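# Roll the vial in the palm until its label faces up

## Task

The vial starts resting loose in the right hand, held palm up, lying in the fold between palm and fingers. Using in-hand motion only, roll it until its label points upward, matching the wrist-camera goal picture. At the end no finger or thumb may be in contact with it. Only this hand may touch the vial (the wrist camera, its post and the arm's final link count as hand). Contact with anything else, or the vial leaving the hand, means failure. To complete: the vial rests motionless for a moment on the palm, clear of the wrist, the camera and its post. The palm must face directly upward. No hand motor may show "moving" or "overload" or be building toward a shutdown; motors dead since the first reading are exempt. Then end the scene to declare it done.

## Robot and tools

ROBOT. One six-joint arm carrying a right hand with sixteen motors: index, middle and ring fingers with four each, plus a four-motor thumb. A camera sits on a fixed mast at the wrist, on the palm side. Cameras: cam_high (672x504), cam_low (672x504), cam_wrist (616x616, fisheye). The goal picture was taken from cam_wrist.

FRAMES. Scene frame: origin on the table top beneath the arm base, +z up, +y to the left when facing along +x. Positions are in metres; orientation is a wxyz quaternion. Hand-point frame: the hand point sits in front of the palm where a thumb-to-index/middle pinch would close. +z runs along the straightened fingers toward the tips. +x crosses the palm away from the thumb. +y points out of the palm face, which is the plane y = -0.062 m. Finger knuckles are at z = -0.017, and straight fingertips reach 0.139 m beyond that; bending moves the tips toward +y. The mast occupies x +0.05 to +0.10, z -0.16 to -0.11, up to y = +0.06. Palm facing straight up means hand +y points along scene +z. Only the rubber fingertip caps grip well.

execute_actions(actions). A list of actions. Each action is a table of 1 to 15 rows, one row per 1/30 s step; if fewer than 15 rows are given, the final row repeats to fill 15 steps. Each row holds 24 numbers, all in [-1, 1]:
- dx, dy, dz, rx, ry, rz: an offset of the hand point, in its own axes. It is measured from the pose the hand point had when the action began, not from the previous row. For a call's first action, that start is the latest pose a result reported. Scale: 1.0 = 0.6 m, or 180 degrees for the rotation vector (rx, ry, rz).
- Sixteen absolute hinge goals, in this order: index_mcp, index_abd, index_pip, index_dip, middle_mcp, middle_abd, middle_pip, middle_dip, ring_mcp, ring_abd, ring_pip, ring_dip, thumb_cmc, thumb_axl, thumb_mcp, thumb_ipl. Each maps linearly between the hinge's stops.
- current_limit: -1 gives 0 mA and +1 gives 550 mA, with a floor of 11 mA.
- speed: set-point rate is (speed+1)/2 x 5.9 rad/s.
The initial settings are current_limit 0.4 and speed -0.6, and the latest values persist. An empty list just returns the state and images. Each control step limits the commanded pose to 100 mm and 16 degrees from the measured pose.

HINGES (degrees at +1, at -1; straight value). Fingers, where -1 bends: _mcp (-18, +128; +0.75) curls the finger toward the palm; _abd (-60, +60; 0.00) swings it away from the thumb; _pip (-29, +108; +0.58); _dip (-21, +117; +0.70). Thumb: thumb_cmc (-20, +120; +0.71), where -1 brings the thumb in front of the palm; thumb_axl (-27, +140; +0.68) rolls it about its length; thumb_mcp (-69, +109; +0.23) and thumb_ipl (-77, +108; +0.17) bend it. With thumb_axl straight they bend toward +z; at about -0.40 they bend the same way cmc swings.

move(target, speed, stop_force, blocking). target is a single 24-number row in the same layout. Its pose part is an offset in hand axes from the last reported pose. Its hand part is sent when the move starts.
- speed: 0.002 to 0.5 m/s, default 0.25. Rotation is capped at twice that value in rad/s.
- The path runs 0.5 to 10 s in a straight line and does not avoid obstacles.
- stop_force: optional, 9 to 40 N. It halts the path when the wrist sensor senses that much added resistance along the line to the target. It cannot be used in the first 0.2 s, with blocking=false, or reliably with rotation. Omit it when backing off a contact.
- blocking=false returns after 0.5 s; poll it with wait(0).
The result adds a "move:" line. Endings: done, off_target, moving, held, fault, or contact (stop_force triggered). limits=paced means the pose was clipped; limits=held means some steps were blocked.

wait(seconds): 0 to 10 s; the last command is kept. stop(): brakes a running move. zoom_image(camera, region): camera is cam_high, cam_low or cam_wrist; region is [x0, y0, x1, y1] in pixels with the top-left at (0,0), at most 504x504. show_instructions(): shows the reference picture. finished_scene(scene): the integer scene number. It ends the scene irreversibly, so call it only once the vial is settled.

RESULTS. The state line gives the hand-point position, quaternion and velocities in the scene frame. "Hand target" is the pose the controller is heading to. Hand entries follow the motor order above:
- hand_goal: the goals as written. Repeating them keeps pressure on a grip.
- hand_measured: the actual hinge positions on the same scale. Repeating them relaxes a grip.
- hand_current_ma: positive pushes toward -1.
- hand_state: moving, goal (within 0.02 and at rest), blocked (at rest short of goal and still pushing), or overload.
A motor accumulates seconds while at 495 mA or more and counts back down below that. At 5 s it shuts off for 10 s. A motor reading overload from the very first result is dead for good. A "pose unreachable" line means the clearance check altered the command. Wrist force/torque are given in hand axes, carry noise and offset, and saturate near 50 N. MOTOR HOT warns at 70 C; at 85 C the arm brakes to cool.

AVOID. Keep the vial from touching anything but this hand, from falling, and from going off the table. Avoid hard hits or presses. Contact torque at a joint limit (wrist joints 26.6 N m, others 142) or an external force of 150 N stops the arm for 10 s and drops the rest of the call. A HAND FAULT does the same for later calls in that reply. Keep motor currents moderate so nothing overloads. Keep fingers away from the vial at the end, with the palm level and facing up.

Each tool is called after "Emit:" as name(argument=value, ...), one argument or row to a line, values as JSON.

Reference images:

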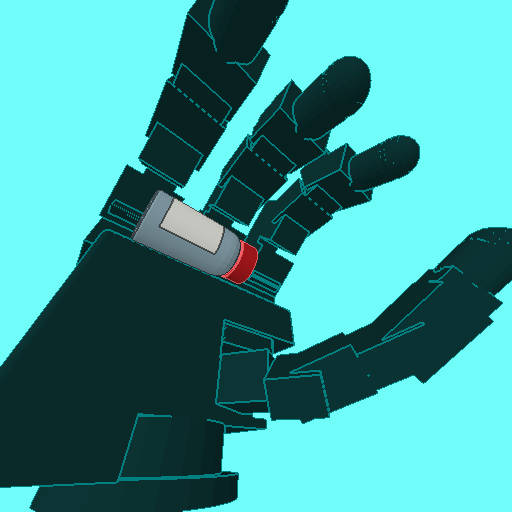

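## Session

Emit:
execute_actions(
  actions=[],
)

Scene clock: 0.00 s.
end_effector_position=(+0.6111, +0.0300, +0.4111) hand_goal=(+0.046, +0.000, -0.008, +0.280, +0.046, +0.000, -0.008, +0.280, +0.046, +0.000, -0.008, +0.280, -0.104, +0.266, +0.032, -0.018) hand_measured=(+0.060, +0.000, -0.006, +0.282, +0.060, +0.000, -0.006, +0.282, +0.062, +0.000, -0.006, +0.282, -0.092, +0.270, +0.034, -0.016) hand_current_ma=(+86, +0, +14, +12, +86, +0, +14, +12, +88, +0, +15, +12, +67, +25, +10, +11) hand_state=(goal, goal, goal, goal, goal, goal, goal, goal, goal, goal, goal, goal, goal, goal, goal, goal) hand_current_limit=0.40 hand_speed=-0.60 end_effector_quat_wxyz=(+0.510, +0.492, +0.518, +0.479) end_effector_velocity=(-0.000, -0.000, -0.000) end_effector_angular_velocity=(+0.001, +0.000, -0.001)
Joint positions: [-0.19  -1.169  2.233 -4.188 -1.348 -0.059]
Joint velocities: [-0.     0.     0.    -0.    -0.001  0.001]
Joint torques (N m, as the arm reports them, + toward a larger angle): no reading
Wrist force (N, on the end effector, along its own x y z axes, offset not removed): no reading
Wrist torque (N m, same axes, about the end effector's origin, offset not removed): no reading
Hand target: +0.611, +0.030, +0.411; +0.510, +0.492, +0.518, +0.479

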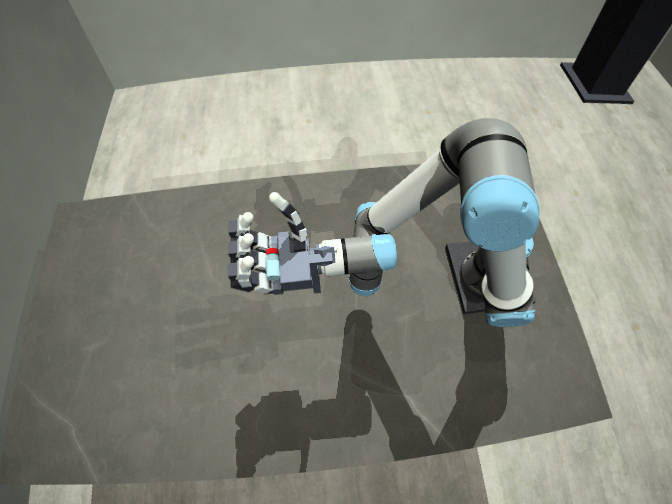

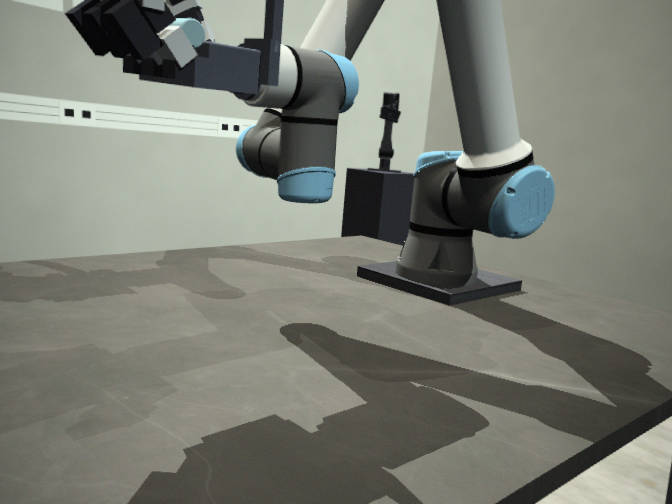

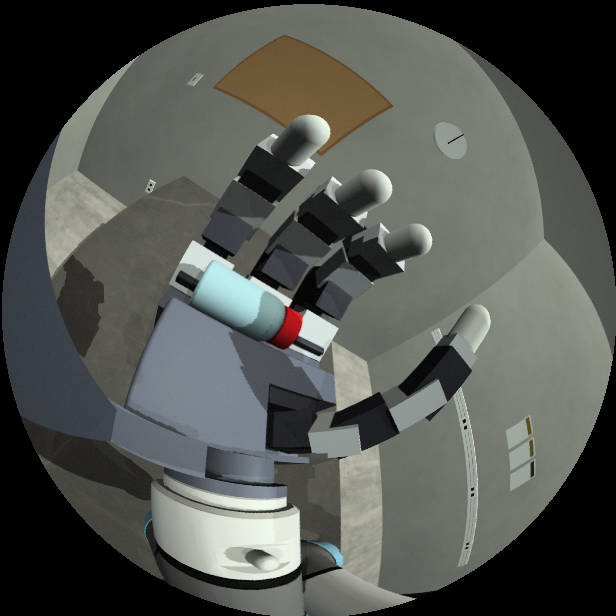

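Emit:
move(
  target=[0,-0.15,0,0,0,0,0.046,0,0,0.28,0.046,0,-0.8,-0.3,0.046,0,-0.8,-0.3,-0.1,0.27,0.03,0,0.4,-0.6],
  speed=0.08,
)

Emit:
zoom_image(
  camera="cam_low",
  region=[40,0,340,225],
)

Scene clock: 1.73 s.
end_effector_position=(+0.6092, +0.0249, +0.3215) hand_goal=(+0.046, +0.000, +0.000, +0.280, +0.046, +0.000, -0.800, -0.300, +0.046, +0.000, -0.800, -0.300, -0.100, +0.270, +0.030, +0.000) hand_measured=(+0.060, +0.000, -0.002, +0.282, +0.056, +0.000, -0.776, -0.294, +0.058, +0.000, -0.784, -0.296, -0.092, +0.270, +0.032, -0.002) hand_current_ma=(+83, +0, -12, +12, +62, +0, +125, +31, +63, +0, +77, +19, +46, +1, +11, -19) hand_state=(goal, goal, goal, goal, goal, goal, blocked, goal, goal, goal, goal, goal, goal, goal, goal, goal) hand_current_limit=0.40 hand_speed=-0.60 end_effector_quat_wxyz=(+0.510, +0.492, +0.518, +0.479) end_effector_velocity=(-0.000, +0.000, -0.001) end_effector_angular_velocity=(+0.000, -0.001, +0.001)
Joint positions: [-0.204 -0.921  2.242 -4.444 -1.333 -0.06 ]
Joint velocities: [ 0.001  0.004 -0.001 -0.005  0.001  0.001]
Joint torques (N m, as the arm reports them, + toward a larger angle): [ -9.23 -24.68 -17.11  -4.59   1.68   0.32]
Wrist force (N, on the end effector, along its own x y z axes, offset not removed): [0.3 -1.1 -1.9]
Wrist torque (N m, same axes, about the end effector's origin, offset not removed): [-0.08 0.00 -0.04]
Hand target: +0.609, +0.025, +0.321; +0.510, +0.492, +0.518, +0.479
Off the commanded pose: 0.000 m, 0 deg.
move: done

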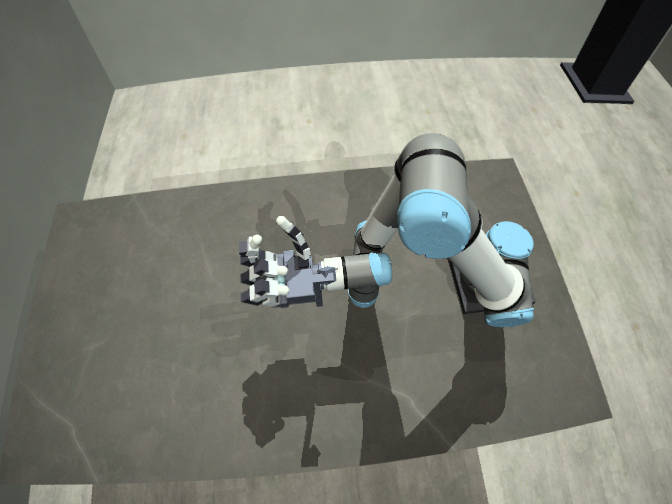

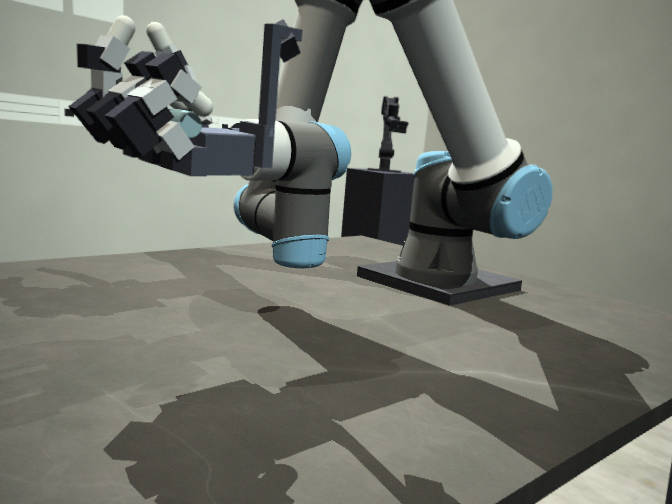

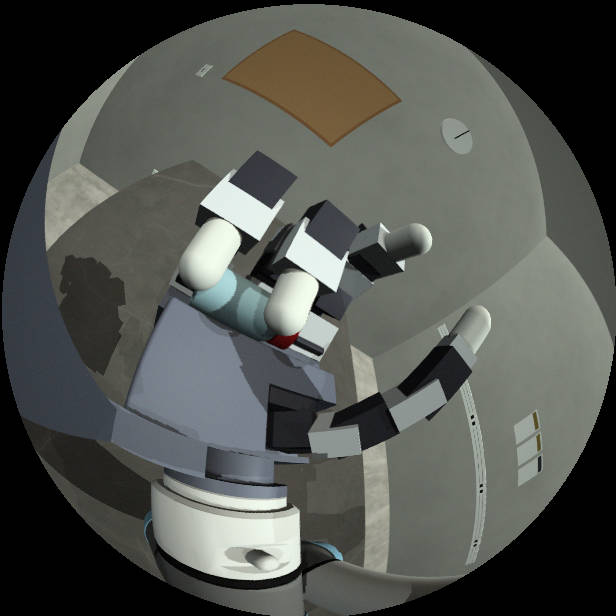

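Region (40, 0, 340, 225) of cam_low's 672x504 image, scaled by 1.680, with more detail than that image has; it fills the top 378 rows of this view, and the rest is white.

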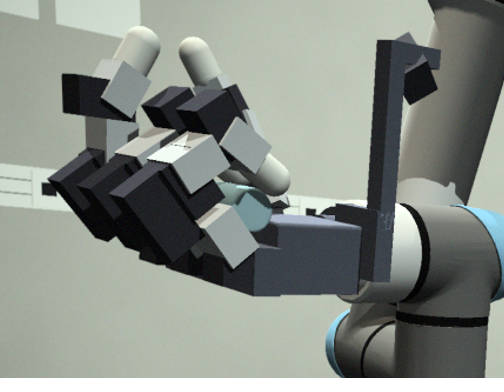

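Emit:
execute_actions(
  actions=[
    [[0,0,0,0,0,0,0.046,0,0,0.28,0.046,0,-0.8,-0.55,0.046,0,-0.8,-0.55,-0.1,0.27,0.03,0,0.4,-0.6]],
    [[0,0,0,0,0,0,0.046,0,0,0.28,0.4,0,-0.9,-0.7,0.4,0,-0.9,-0.7,-0.1,0.27,0.03,0,0.4,-0.6]],
    [[0,0,0,0,0,0,0.046,0,0,0.28,0.4,0,-0.9,-0.7,0.4,0,-0.9,-0.7,-0.1,0.27,0.03,0,0.4,-0.6]],
  ],
)

Emit:
zoom_image(
  camera="cam_low",
  region=[40,0,340,225],
)

Scene clock: 3.43 s.
end_effector_position=(+0.6093, +0.0249, +0.3215) hand_goal=(+0.046, +0.000, +0.000, +0.280, +0.400, +0.000, -0.900, -0.700, +0.400, +0.000, -0.900, -0.700, -0.100, +0.270, +0.030, +0.000) hand_measured=(+0.060, +0.000, -0.002, +0.282, +0.412, +0.000, -0.756, -0.394, +0.410, +0.000, -0.756, -0.406, -0.092, +0.270, +0.032, -0.002) hand_current_ma=(+83, +0, -12, +12, +72, +0, +385, +385, +51, +0, +385, +385, +46, +1, +11, -19) hand_state=(goal, goal, goal, goal, goal, goal, blocked, blocked, goal, goal, blocked, blocked, goal, goal, goal, goal) hand_current_limit=0.40 hand_speed=-0.60 end_effector_quat_wxyz=(+0.510, +0.492, +0.518, +0.479) end_effector_velocity=(-0.000, -0.000, +0.000) end_effector_angular_velocity=(+0.001, -0.000, -0.001)
Joint positions: [-0.204 -0.921  2.242 -4.444 -1.333 -0.06 ]
Joint velocities: [-0.     0.    -0.    -0.    -0.     0.001]
Joint torques (N m, as the arm reports them, + toward a larger angle): [ -7.44 -42.82  -9.98  -0.22   0.5    0.73]
Wrist force (N, on the end effector, along its own x y z axes, offset not removed): [-0.3 -1.0 1.5]
Wrist torque (N m, same axes, about the end effector's origin, offset not removed): [-0.32 -0.05 -0.14]
Hand target: +0.609, +0.025, +0.321; +0.510, +0.492, +0.518, +0.479
Off the commanded pose: 0.000 m, 0 deg.

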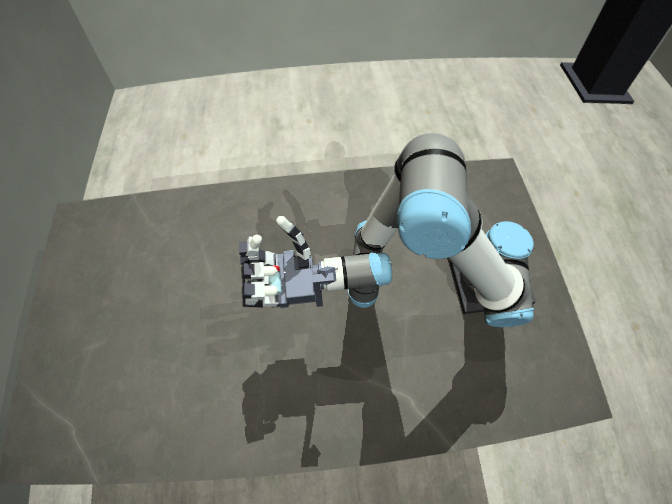

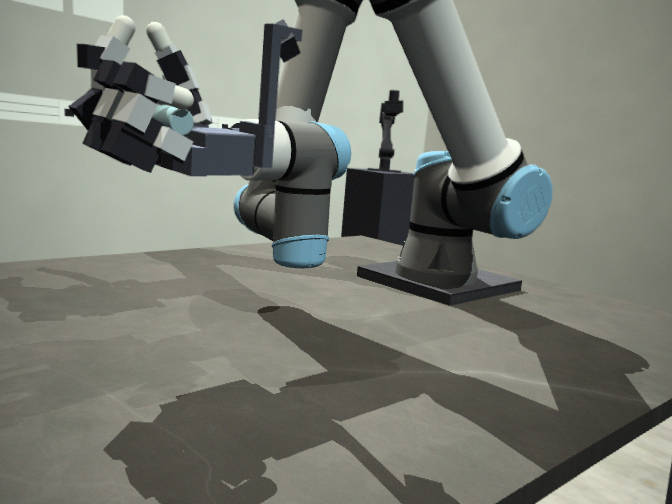

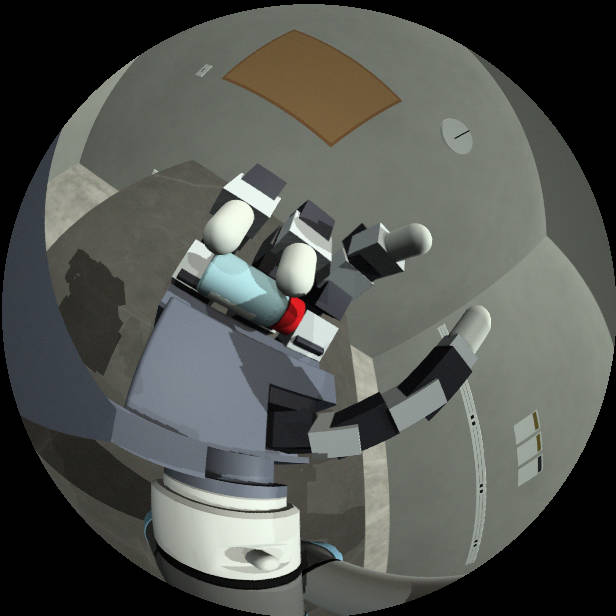

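Region (40, 0, 340, 225) of cam_low's 672x504 image, scaled by 1.680, with more detail than that image has; it fills the top 378 rows of this view, and the rest is white.

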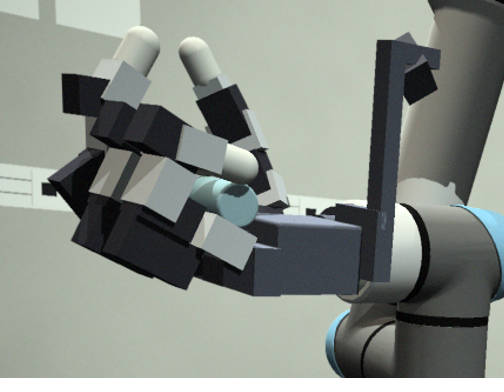

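Emit:
execute_actions(
  actions=[
    [[0,0,0,0,0,0,0.046,0,0,0.28,0.1,0,-0.45,-0.95,0.1,0,-0.45,-0.95,-0.1,0.27,0.03,0,0.4,-0.7]],
    [[0,0,0,0,0,0,0.046,0,0,0.28,0.1,0,-0.45,-0.95,0.1,0,-0.45,-0.95,-0.1,0.27,0.03,0,0.4,-0.7]],
  ],
)

Emit:
execute_actions(
  actions=[
    [[0,0,0,0,0,0,0.046,0,0,0.28,0.1,0,-0.2,-0.95,0.1,0,-0.2,-0.95,-0.1,0.27,0.03,0,0.4,-0.6]],
    [[0,0,0,0,0,0,0.046,0,0,0.28,0.1,0,-0.3,-0.2,0.1,0,-0.3,-0.2,-0.1,0.27,0.03,0,0.4,-0.4]],
  ],
)

Scene clock: 4.87 s.
end_effector_position=(+0.6093, +0.0249, +0.3215) hand_goal=(+0.046, +0.000, +0.000, +0.280, +0.100, +0.000, -0.450, -0.950, +0.100, +0.000, -0.450, -0.950, -0.100, +0.270, +0.030, +0.000) hand_measured=(+0.060, +0.000, -0.002, +0.282, +0.112, +0.000, -0.412, -0.816, +0.114, +0.000, -0.416, -0.826, -0.092, +0.270, +0.032, -0.002) hand_current_ma=(+83, +0, -12, +12, +80, +0, +207, +385, +70, +0, +178, +385, +46, +1, +11, -19) hand_state=(goal, goal, goal, goal, goal, goal, blocked, blocked, goal, goal, blocked, blocked, goal, goal, goal, goal) hand_current_limit=0.40 hand_speed=-0.70 end_effector_quat_wxyz=(+0.510, +0.492, +0.518, +0.479) end_effector_velocity=(-0.000, +0.001, -0.000) end_effector_angular_velocity=(+0.000, +0.000, +0.001)
Joint positions: [-0.204 -0.921  2.242 -4.444 -1.333 -0.06 ]
Joint velocities: [ 0.001 -0.     0.     0.    -0.     0.   ]
Joint torques (N m, as the arm reports them, + toward a larger angle): [ -6.82 -42.84 -10.34  -0.22   0.55   0.8 ]
Wrist force (N, on the end effector, along its own x y z axes, offset not removed): [-0.7 0.0 -1.9]
Wrist torque (N m, same axes, about the end effector's origin, offset not removed): [0.03 0.15 -0.13]
Hand target: +0.609, +0.025, +0.321; +0.510, +0.492, +0.518, +0.479
Off the commanded pose: 0.000 m, 0 deg.

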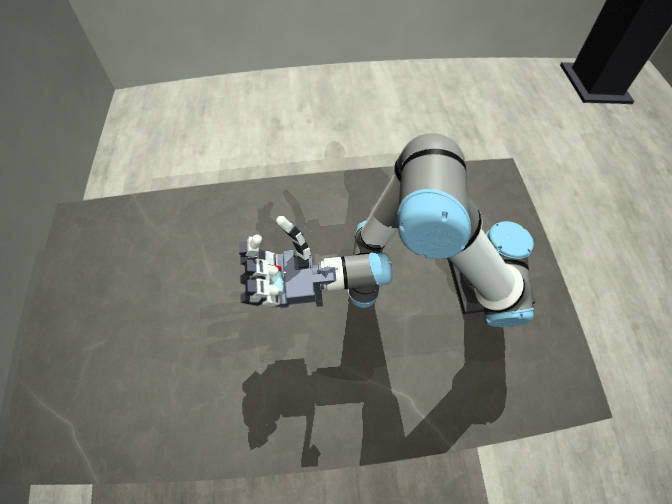

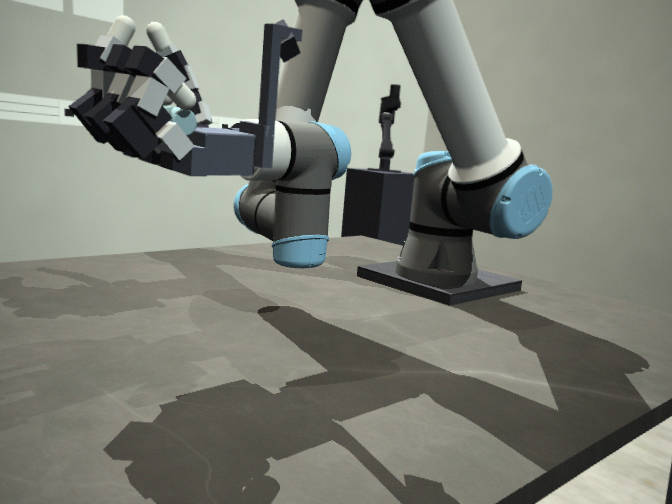

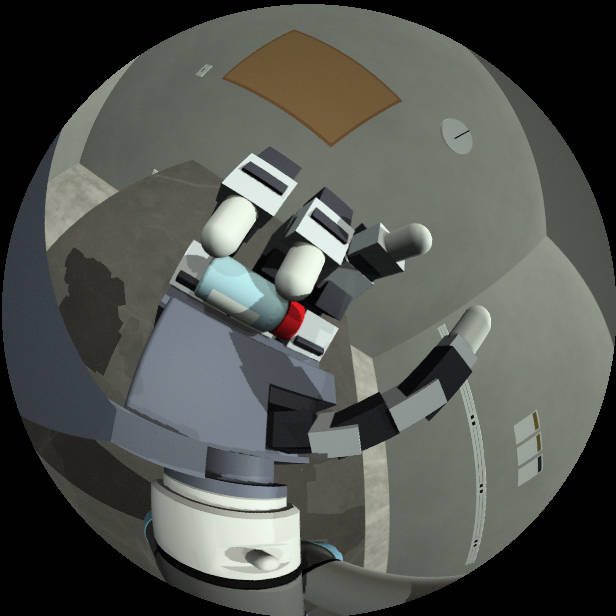

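Scene clock: 5.87 s.
end_effector_position=(+0.6093, +0.0249, +0.3215) hand_goal=(+0.046, +0.000, +0.000, +0.280, +0.100, +0.000, -0.300, -0.200, +0.100, +0.000, -0.300, -0.200, -0.100, +0.270, +0.030, +0.000) hand_measured=(+0.060, +0.000, -0.002, +0.282, +0.112, +0.000, -0.298, -0.510, +0.114, +0.000, -0.298, -0.460, -0.092, +0.270, +0.032, -0.002) hand_current_ma=(+83, +0, -12, +12, +79, +0, +9, -61, +70, +0, +10, -68, +46, +1, +11, -19) hand_state=(goal, goal, goal, goal, goal, goal, goal, moving, goal, goal, goal, moving, goal, goal, goal, goal) hand_current_limit=0.40 hand_speed=-0.40 end_effector_quat_wxyz=(+0.510, +0.492, +0.518, +0.479) end_effector_velocity=(+0.000, +0.000, -0.000) end_effector_angular_velocity=(-0.000, +0.000, +0.001)
Joint positions: [-0.204 -0.921  2.242 -4.444 -1.333 -0.06 ]
Joint velocities: [ 0.  0. -0.  0.  0. -0.]
Joint torques (N m, as the arm reports them, + toward a larger angle): [ -6.35 -42.68 -10.53  -0.28   0.44   0.73]
Wrist force (N, on the end effector, along its own x y z axes, offset not removed): [-1.5 -1.5 0.1]
Wrist torque (N m, same axes, about the end effector's origin, offset not removed): [-0.29 0.18 -0.26]
Hand target: +0.609, +0.025, +0.321; +0.510, +0.492, +0.518, +0.479
Off the commanded pose: 0.000 m, 0 deg.

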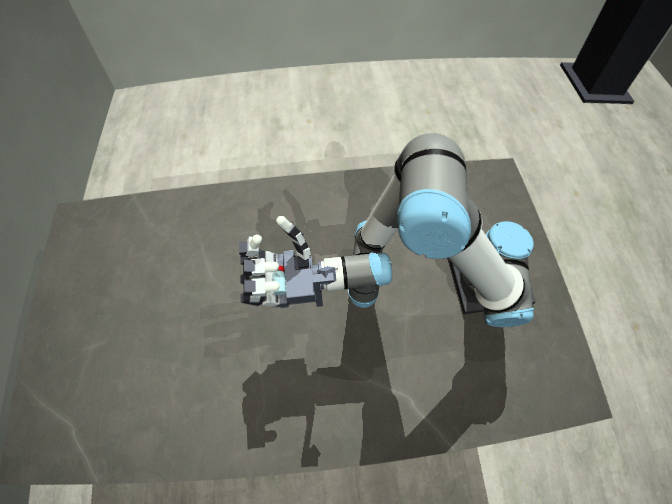

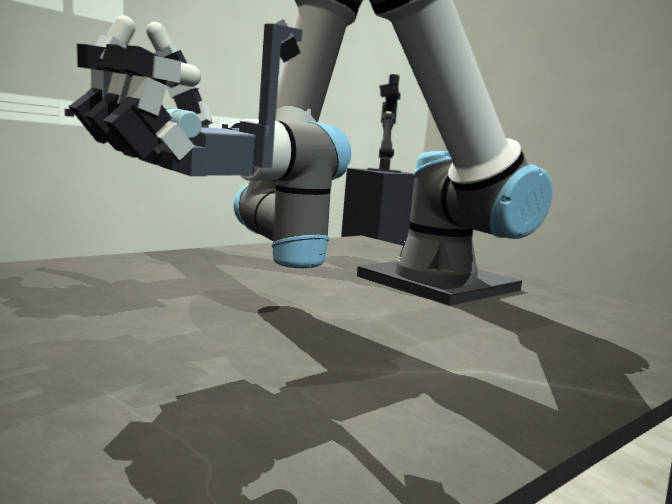

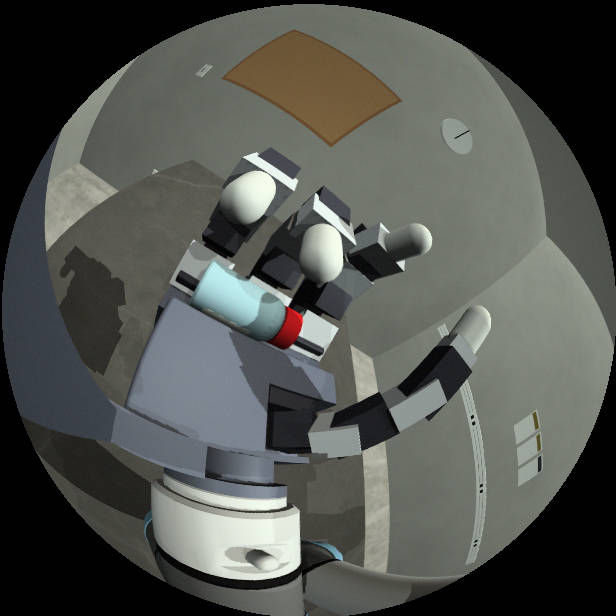

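Emit:
execute_actions(
  actions=[
    [[0,0,0,0,0,0,0.046,0,0,0.28,0.05,0,-0.8,-0.3,0.05,0,-0.8,-0.3,-0.1,0.27,0.03,0,0.4,-0.4]],
    [[0,0,0,0,0,0,0.046,0,0,0.28,0.05,0,-0.8,-0.6,0.05,0,-0.8,-0.6,-0.1,0.27,0.03,0,0.4,-0.6]],
    [[0,0,0,0,0,0,0.046,0,0,0.28,0.05,0,-0.4,-1,0.05,0,-0.4,-1,-0.1,0.27,0.03,0,0.4,-0.6]],
    [[0,0,0,0,0,0,0.046,0,0,0.28,0.05,0,-0.2,-1,0.05,0,-0.2,-1,-0.1,0.27,0.03,0,0.4,-0.6]],
    [[0,0,0,0,0,0,0.046,0,0,0.28,0.05,0,-0.25,-0.3,0.05,0,-0.25,-0.3,-0.1,0.27,0.03,0,0.4,0]],
    [[0,0,0,0,0,0,0.046,0,0,0.28,0.05,0,-0.8,-0.3,0.05,0,-0.8,-0.3,-0.1,0.27,0.03,0,0.4,-0.4]],
    [[0,0,0,0,0,0,0.046,0,0,0.28,0.05,0,-0.8,-0.6,0.05,0,-0.8,-0.6,-0.1,0.27,0.03,0,0.4,-0.6]],
    [[0,0,0,0,0,0,0.046,0,0,0.28,0.05,0,-0.4,-1,0.05,0,-0.4,-1,-0.1,0.27,0.03,0,0.4,-0.6]],
    [[0,0,0,0,0,0,0.046,0,0,0.28,0.05,0,-0.2,-1,0.05,0,-0.2,-1,-0.1,0.27,0.03,0,0.4,-0.6]],
    [[0,0,0,0,0,0,0.046,0,0,0.28,0.05,0,-0.25,-0.3,0.05,0,-0.25,-0.3,-0.1,0.27,0.03,0,0.4,0]],
  ],
)

Scene clock: 11.40 s.
end_effector_position=(+0.6093, +0.0249, +0.3215) hand_goal=(+0.046, +0.000, +0.000, +0.280, +0.050, +0.000, -0.250, -0.300, +0.050, +0.000, -0.250, -0.300, -0.100, +0.270, +0.030, +0.000) hand_measured=(+0.060, +0.000, -0.002, +0.282, +0.060, +0.000, -0.248, -0.550, +0.058, +0.000, -0.248, -0.494, -0.092, +0.270, +0.032, -0.002) hand_current_ma=(+83, +0, -12, +12, +62, +0, +9, -59, +41, +0, +9, -66, +46, +1, +11, -19) hand_state=(goal, goal, goal, goal, goal, goal, goal, moving, goal, goal, goal, moving, goal, goal, goal, goal) hand_current_limit=0.40 hand_speed=0.00 end_effector_quat_wxyz=(+0.510, +0.492, +0.518, +0.479) end_effector_velocity=(-0.000, -0.000, -0.000) end_effector_angular_velocity=(-0.001, +0.000, -0.000)
Joint positions: [-0.204 -0.921  2.242 -4.444 -1.333 -0.06 ]
Joint velocities: [-0.001 -0.     0.    -0.     0.001 -0.001]
Joint torques (N m, as the arm reports them, + toward a larger angle): [ -6.99 -42.6  -10.53  -0.73   0.56   0.85]
Wrist force (N, on the end effector, along its own x y z axes, offset not removed): [-2.2 -1.2 0.5]
Wrist torque (N m, same axes, about the end effector's origin, offset not removed): [-0.28 0.25 -0.35]
Hand target: +0.609, +0.025, +0.321; +0.510, +0.492, +0.518, +0.479
Off the commanded pose: 0.000 m, 0 deg.

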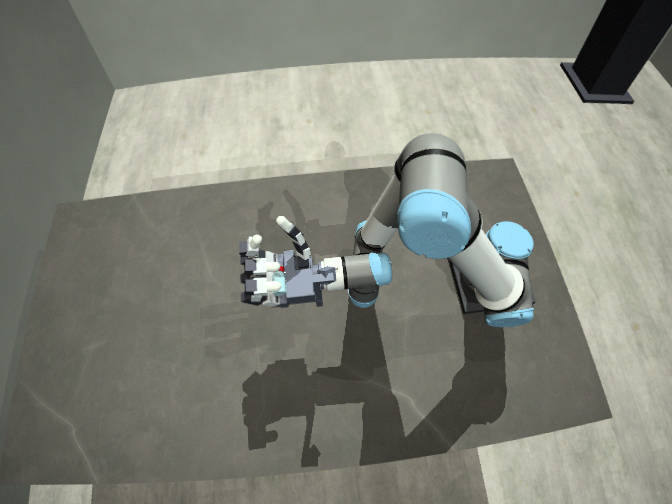

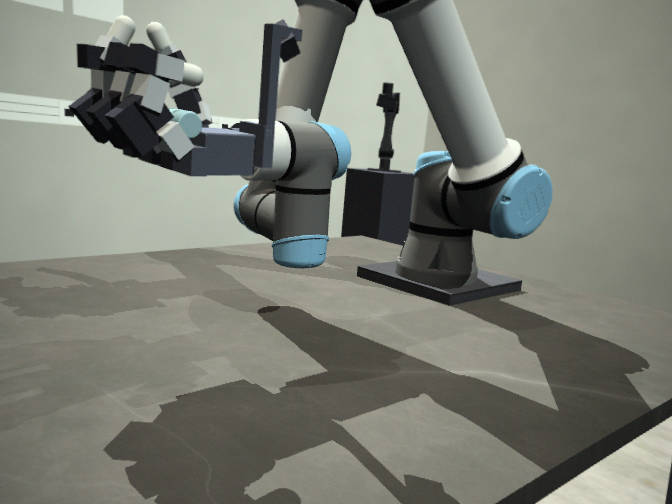

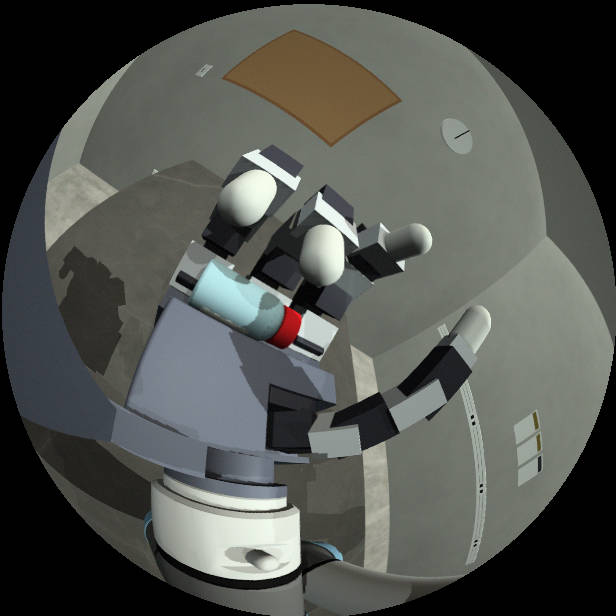

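Emit:
execute_actions(
  actions=[
    [[0,0,0,0,0,0.018,0.046,0,0,0.28,0.05,0,-0.8,-0.3,0.05,0,-0.8,-0.3,-0.1,0.27,0.03,0,0.6,-0.4]],
    [[0,0,0,0,0,0,0.046,0,0,0.28,0.05,0,-0.8,-0.6,0.05,0,-0.8,-0.6,-0.1,0.27,0.03,0,0.6,-0.6]],
    [[0,0,0,0,0,0,0.046,0,0,0.28,0.05,0,-0.42,-0.95,0.05,0,-0.42,-0.95,-0.1,0.27,0.03,0,0.6,-0.6]],
    [[0,0,0,0,0,0,0.046,0,0,0.28,0.05,0,-0.42,-0.95,0.05,0,-0.42,-0.95,-0.1,0.27,0.03,0,0.6,-0.6]],
    [[0,0,0,0,0,0,0.046,0,0,0.28,0.05,0,-0.42,-0.95,0.05,0,-0.42,-0.3,-0.1,0.27,0.03,0,0.6,0]],
    [[0,0,0,0,0,0,0.046,0,0,0.28,0.05,0,-0.42,-0.95,0.05,0,-0.85,-0.3,-0.1,0.27,0.03,0,0.6,0]],
    [[0,0,0,0,0,0,0.046,0,0,0.28,0.05,0,-0.42,-0.3,0.05,0,-0.85,-0.45,-0.1,0.27,0.03,0,0.6,0]],
    [[0,0,0,0,0,0,0.046,0,0,0.28,0.05,0,-0.85,-0.3,0.05,0,-0.85,-0.45,-0.1,0.27,0.03,0,0.6,0]],
    [[0,0,0,0,0,0,0.046,0,0,0.28,0.05,0,-0.8,-0.6,0.05,0,-0.8,-0.6,-0.1,0.27,0.03,0,0.6,-0.6]],
    [[0,0,0,0,0,0,0.046,0,0,0.28,0.05,0,-0.42,-0.95,0.05,0,-0.42,-0.95,-0.1,0.27,0.03,0,0.6,-0.6]],
    [[0,0,0,0,0,0,0.046,0,0,0.28,0.05,0,-0.42,-0.95,0.05,0,-0.42,-0.95,-0.1,0.27,0.03,0,0.6,-0.6]],
  ],
)

Scene clock: 17.37 s.
end_effector_position=(+0.6093, +0.0249, +0.3215) hand_goal=(+0.046, +0.000, +0.000, +0.280, +0.050, +0.000, -0.420, -0.950, +0.050, +0.000, -0.420, -0.950, -0.100, +0.270, +0.030, +0.000) hand_measured=(+0.060, +0.000, -0.002, +0.282, +0.060, +0.000, -0.402, -0.916, +0.060, +0.002, -0.400, -0.922, -0.092, +0.270, +0.032, -0.002) hand_current_ma=(+83, +0, -12, +12, +68, -2, +101, +204, +55, +10, +100, +139, +46, +1, +10, -19) hand_state=(goal, goal, goal, goal, goal, goal, goal, blocked, goal, goal, goal, blocked, goal, goal, goal, goal) hand_current_limit=0.60 hand_speed=-0.60 end_effector_quat_wxyz=(+0.497, +0.506, +0.504, +0.494) end_effector_velocity=(+0.000, +0.000, -0.000) end_effector_angular_velocity=(-0.000, +0.000, -0.000)
Joint positions: [-0.191 -0.924  2.24  -4.44  -1.346 -0.003]
Joint velocities: [ 0.001 -0.    -0.     0.001 -0.001 -0.   ]
Joint torques (N m, as the arm reports them, + toward a larger angle): [  4.38 -44.12 -16.75  -0.41  -0.54  -0.38]
Wrist force (N, on the end effector, along its own x y z axes, offset not removed): [0.2 -0.7 -0.9]
Wrist torque (N m, same axes, about the end effector's origin, offset not removed): [-0.09 0.01 -0.07]
Hand target: +0.609, +0.025, +0.321; +0.497, +0.506, +0.504, +0.494
Off the commanded pose: 0.000 m, 0 deg.

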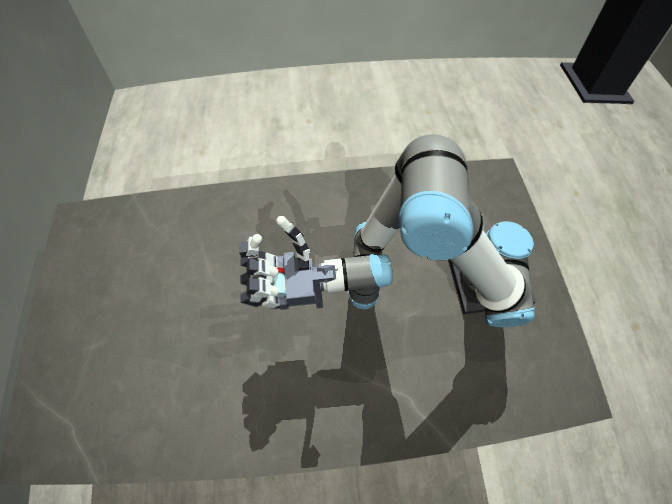

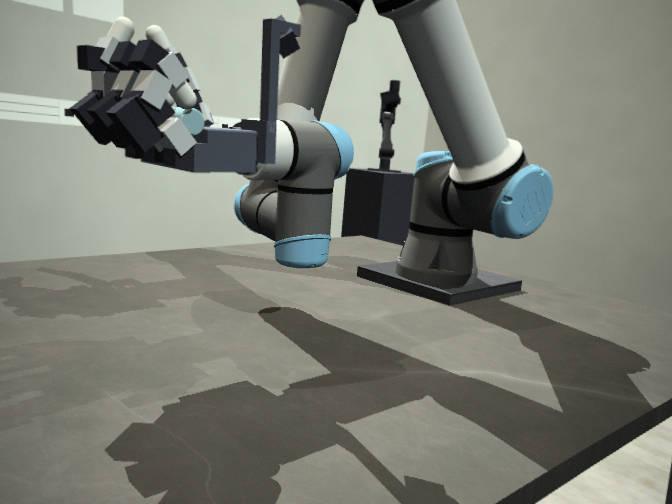

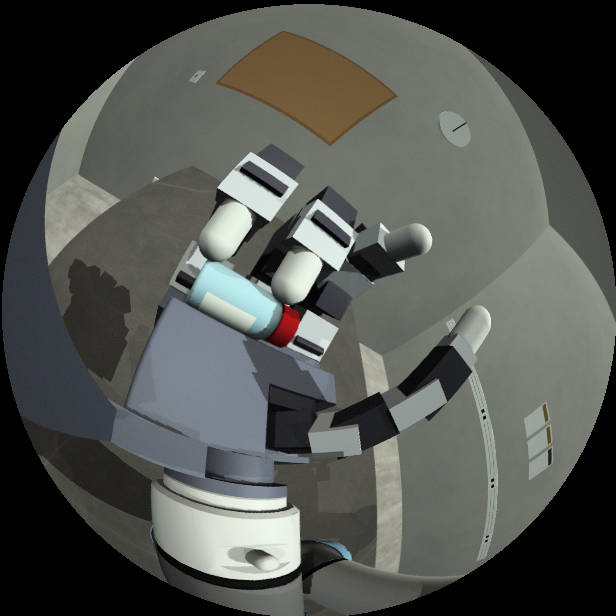

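Emit:
execute_actions(
  actions=[
    [[0,0,0,0,0,0,0.046,0,0,0.28,0.05,0,-0.25,-0.3,0.05,0,-0.25,-0.3,-0.1,0.27,0.03,0,0.6,0]],
    [[0,0,0,0,0,0,0.046,0,0,0.28,0.05,0,-0.8,-0.3,0.05,0,-0.8,-0.3,-0.1,0.27,0.03,0,0.6,-0.4]],
    [[0,0,0,0,0,0,0.046,0,0,0.28,0.05,0,-0.8,-0.8,0.05,0,-0.8,-0.8,-0.1,0.27,0.03,0,0.6,-0.4]],
    [[0,0,0,0,0,0,0.046,0,0,0.28,0.05,0,-0.42,-1,0.05,0,-0.42,-1,-0.1,0.27,0.03,0,0.6,-0.8]],
    [[0,0,0,0,0,0,0.046,0,0,0.28,0.05,0,-0.42,-1,0.05,0,-0.42,-1,-0.1,0.27,0.03,0,0.6,-0.8]],
    [[0,0,0,0,0,0,0.046,0,0,0.28,0.05,0,-0.42,-1,0.05,0,-0.42,-1,-0.1,0.27,0.03,0,0.6,-0.8]],
  ],
)

Scene clock: 20.80 s.
end_effector_position=(+0.6093, +0.0249, +0.3215) hand_goal=(+0.046, +0.000, +0.000, +0.280, +0.050, +0.000, -0.420, -1.000, +0.050, +0.000, -0.420, -1.000, -0.100, +0.270, +0.030, +0.000) hand_measured=(+0.060, +0.000, -0.002, +0.282, +0.060, +0.000, -0.386, -0.772, +0.060, +0.002, -0.382, -0.772, -0.092, +0.270, +0.032, -0.002) hand_current_ma=(+83, +0, -12, +12, +61, -2, +179, +440, +55, +10, +190, +440, +46, +1, +10, -19) hand_state=(goal, goal, goal, goal, goal, goal, blocked, blocked, goal, goal, blocked, blocked, goal, goal, goal, goal) hand_current_limit=0.60 hand_speed=-0.80 end_effector_quat_wxyz=(+0.497, +0.506, +0.504, +0.494) end_effector_velocity=(-0.000, -0.000, +0.000) end_effector_angular_velocity=(+0.001, -0.000, -0.000)
Joint positions: [-0.191 -0.924  2.24  -4.44  -1.346 -0.003]
Joint velocities: [-0.    -0.    -0.    -0.     0.     0.001]
Joint torques (N m, as the arm reports them, + toward a larger angle): [  4.24 -44.4  -16.57  -0.41  -0.48  -0.38]
Wrist force (N, on the end effector, along its own x y z axes, offset not removed): [-0.8 -2.4 0.0]
Wrist torque (N m, same axes, about the end effector's origin, offset not removed): [-0.36 0.08 -0.18]
Hand target: +0.609, +0.025, +0.321; +0.497, +0.506, +0.504, +0.494
Off the commanded pose: 0.000 m, 0 deg.

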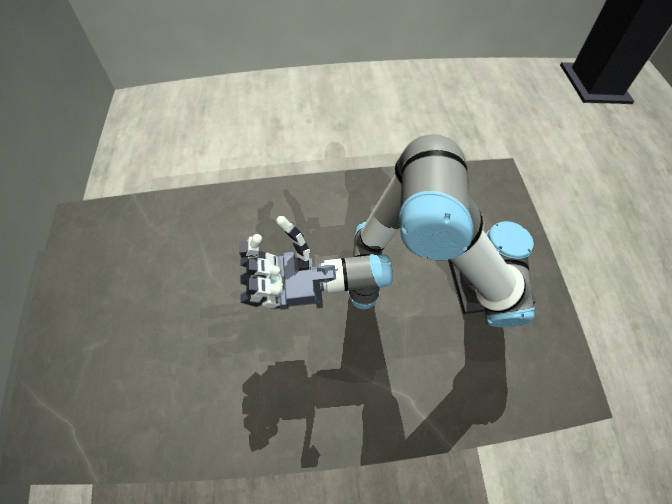

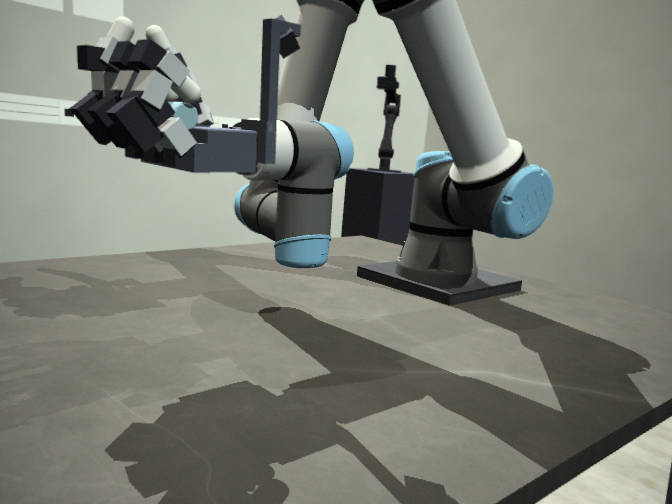

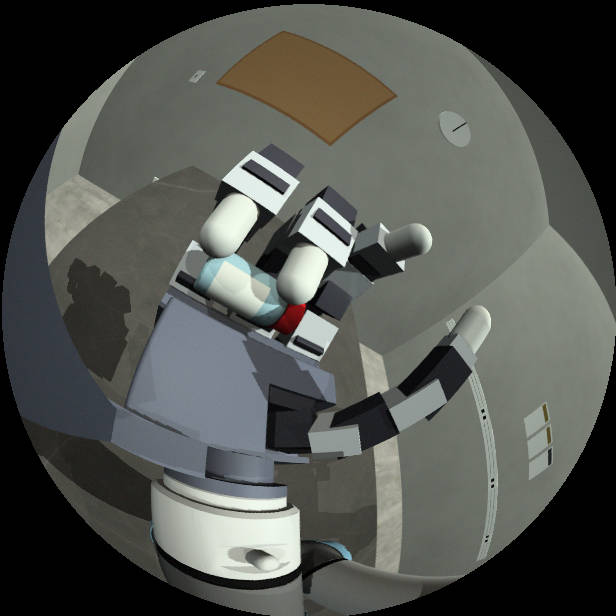

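Rolled up; continue the stroke slowly.

Emit:
execute_actions(
  actions=[
    [[0,0,0,0,0,0,0.046,0,0,0.28,0.05,0,-0.22,-1,0.05,0,-0.22,-1,-0.1,0.27,0.03,0,0.6,-0.9]],
    [[0,0,0,0,0,0,0.046,0,0,0.28,0.05,0,-0.22,-1,0.05,0,-0.22,-1,-0.1,0.27,0.03,0,0.6,-0.9]],
    [[0,0,0,0,0,0,0.046,0,0,0.28,0.05,0,-0.22,-1,0.05,0,-0.22,-1,-0.1,0.27,0.03,0,0.6,-0.9]],
  ],
)

Scene clock: 22.47 s.
end_effector_position=(+0.6093, +0.0249, +0.3215) hand_goal=(+0.046, +0.000, +0.000, +0.280, +0.050, +0.000, -0.220, -1.000, +0.050, +0.000, -0.220, -1.000, -0.100, +0.270, +0.030, +0.000) hand_measured=(+0.060, +0.000, -0.002, +0.282, +0.060, +0.000, -0.224, -0.998, +0.060, +0.002, -0.224, -0.998, -0.092, +0.270, +0.032, -0.002) hand_current_ma=(+82, +0, -12, +12, +61, -2, -23, +12, +55, +10, -25, +12, +46, +1, +10, -19) hand_state=(goal, goal, goal, goal, goal, goal, goal, goal, goal, goal, goal, goal, goal, goal, goal, goal) hand_current_limit=0.60 hand_speed=-0.90 end_effector_quat_wxyz=(+0.497, +0.506, +0.504, +0.494) end_effector_velocity=(+0.000, -0.000, -0.000) end_effector_angular_velocity=(+0.001, +0.000, -0.001)
Joint positions: [-0.191 -0.924  2.24  -4.44  -1.346 -0.003]
Joint velocities: [-0.001  0.    -0.     0.     0.     0.001]
Joint torques (N m, as the arm reports them, + toward a larger angle): [  4.01 -43.87 -17.08  -0.47  -0.62  -0.5 ]
Wrist force (N, on the end effector, along its own x y z axes, offset not removed): [-1.7 -0.9 0.5]
Wrist torque (N m, same axes, about the end effector's origin, offset not removed): [-0.14 0.22 -0.23]
Hand target: +0.609, +0.025, +0.321; +0.497, +0.506, +0.504, +0.494
Off the commanded pose: 0.000 m, 0 deg.

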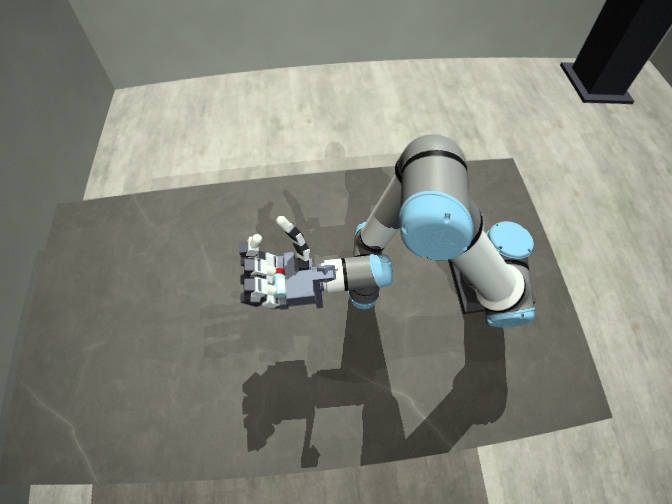

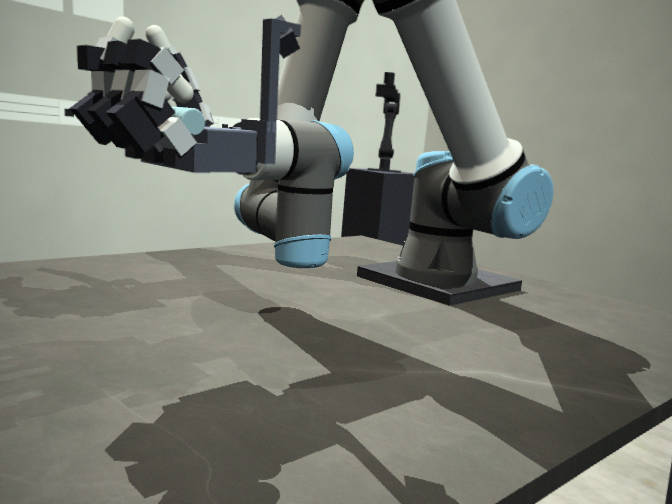

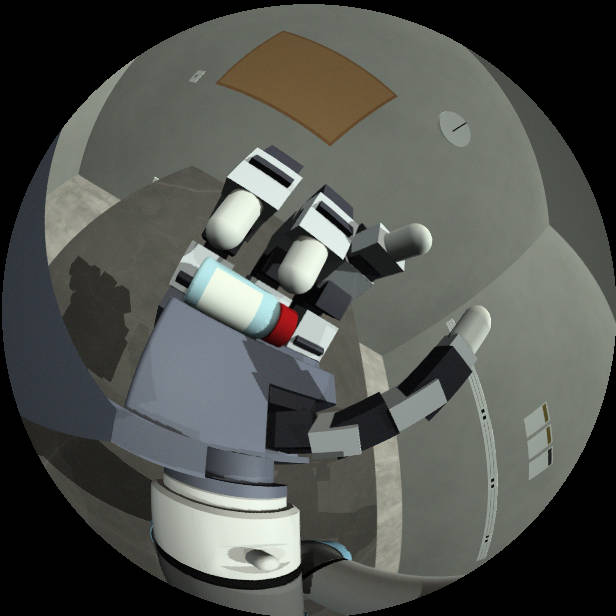

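About 45° gained; one more.

Emit:
execute_actions(
  actions=[
    [[0,0,0,0,0,0,0.046,0,0,0.28,0.05,0,-0.25,-0.3,0.05,0,-0.25,-0.3,-0.1,0.27,0.03,0,0.6,0]],
    [[0,0,0,0,0,0,0.046,0,0,0.28,0.05,0,-0.8,-0.3,0.05,0,-0.8,-0.3,-0.1,0.27,0.03,0,0.6,-0.4]],
    [[0,0,0,0,0,0,0.046,0,0,0.28,0.05,0,-0.8,-0.8,0.05,0,-0.8,-0.8,-0.1,0.27,0.03,0,0.6,-0.4]],
    [[0,0,0,0,0,0,0.046,0,0,0.28,0.05,0,-0.42,-1,0.05,0,-0.42,-1,-0.1,0.27,0.03,0,0.6,-0.8]],
    [[0,0,0,0,0,0,0.046,0,0,0.28,0.05,0,-0.42,-1,0.05,0,-0.42,-1,-0.1,0.27,0.03,0,0.6,-0.8]],
    [[0,0,0,0,0,0,0.046,0,0,0.28,0.05,0,-0.15,-1,0.05,0,-0.15,-1,-0.1,0.27,0.03,0,0.6,-0.9]],
    [[0,0,0,0,0,0,0.046,0,0,0.28,0.05,0,-0.15,-1,0.05,0,-0.15,-1,-0.1,0.27,0.03,0,0.6,-0.9]],
    [[0,0,0,0,0,0,0.046,0,0,0.28,0.05,0,-0.15,-1,0.05,0,-0.15,-1,-0.1,0.27,0.03,0,0.6,-0.9]],
  ],
)

Scene clock: 26.80 s.
end_effector_position=(+0.6093, +0.0249, +0.3215) hand_goal=(+0.046, +0.000, +0.000, +0.280, +0.050, +0.000, -0.150, -1.000, +0.050, +0.000, -0.150, -1.000, -0.100, +0.270, +0.030, +0.000) hand_measured=(+0.060, +0.000, -0.002, +0.282, +0.060, +0.000, -0.154, -0.998, +0.060, +0.002, -0.154, -0.998, -0.092, +0.270, +0.032, -0.002) hand_current_ma=(+82, +0, -12, +12, +60, -2, -21, +11, +55, +8, -23, +11, +46, +1, +10, -19) hand_state=(goal, goal, goal, goal, goal, goal, goal, goal, goal, goal, goal, goal, goal, goal, goal, goal) hand_current_limit=0.60 hand_speed=-0.90 end_effector_quat_wxyz=(+0.497, +0.506, +0.504, +0.494) end_effector_velocity=(+0.000, +0.000, -0.000) end_effector_angular_velocity=(+0.000, +0.000, +0.000)
Joint positions: [-0.191 -0.924  2.24  -4.44  -1.346 -0.003]
Joint velocities: [ 0.001 -0.     0.     0.    -0.     0.   ]
Joint torques (N m, as the arm reports them, + toward a larger angle): [  4.71 -44.33 -16.62  -0.51  -0.61  -0.53]
Wrist force (N, on the end effector, along its own x y z axes, offset not removed): [-0.3 -1.3 -0.5]
Wrist torque (N m, same axes, about the end effector's origin, offset not removed): [-0.19 0.04 -0.14]
Hand target: +0.609, +0.025, +0.321; +0.497, +0.506, +0.504, +0.494
Off the commanded pose: 0.000 m, 0 deg.

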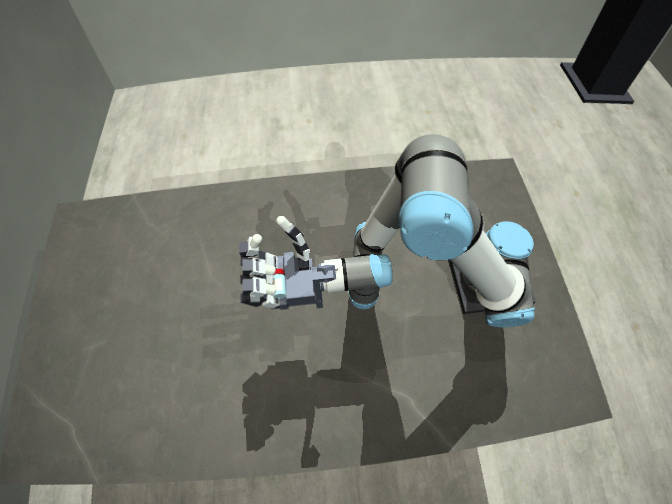

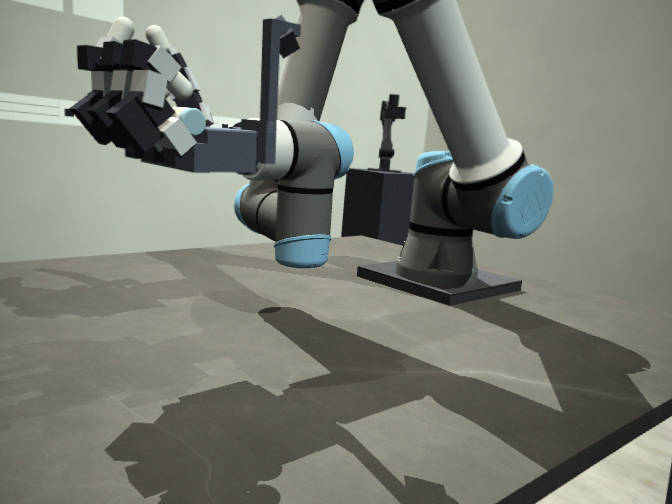

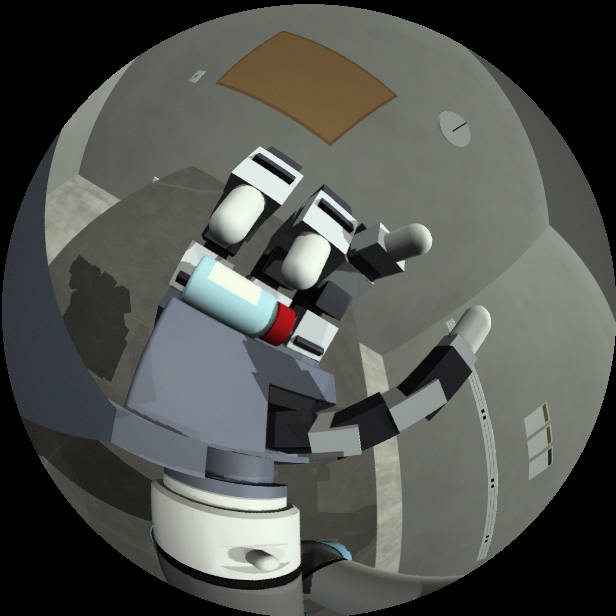

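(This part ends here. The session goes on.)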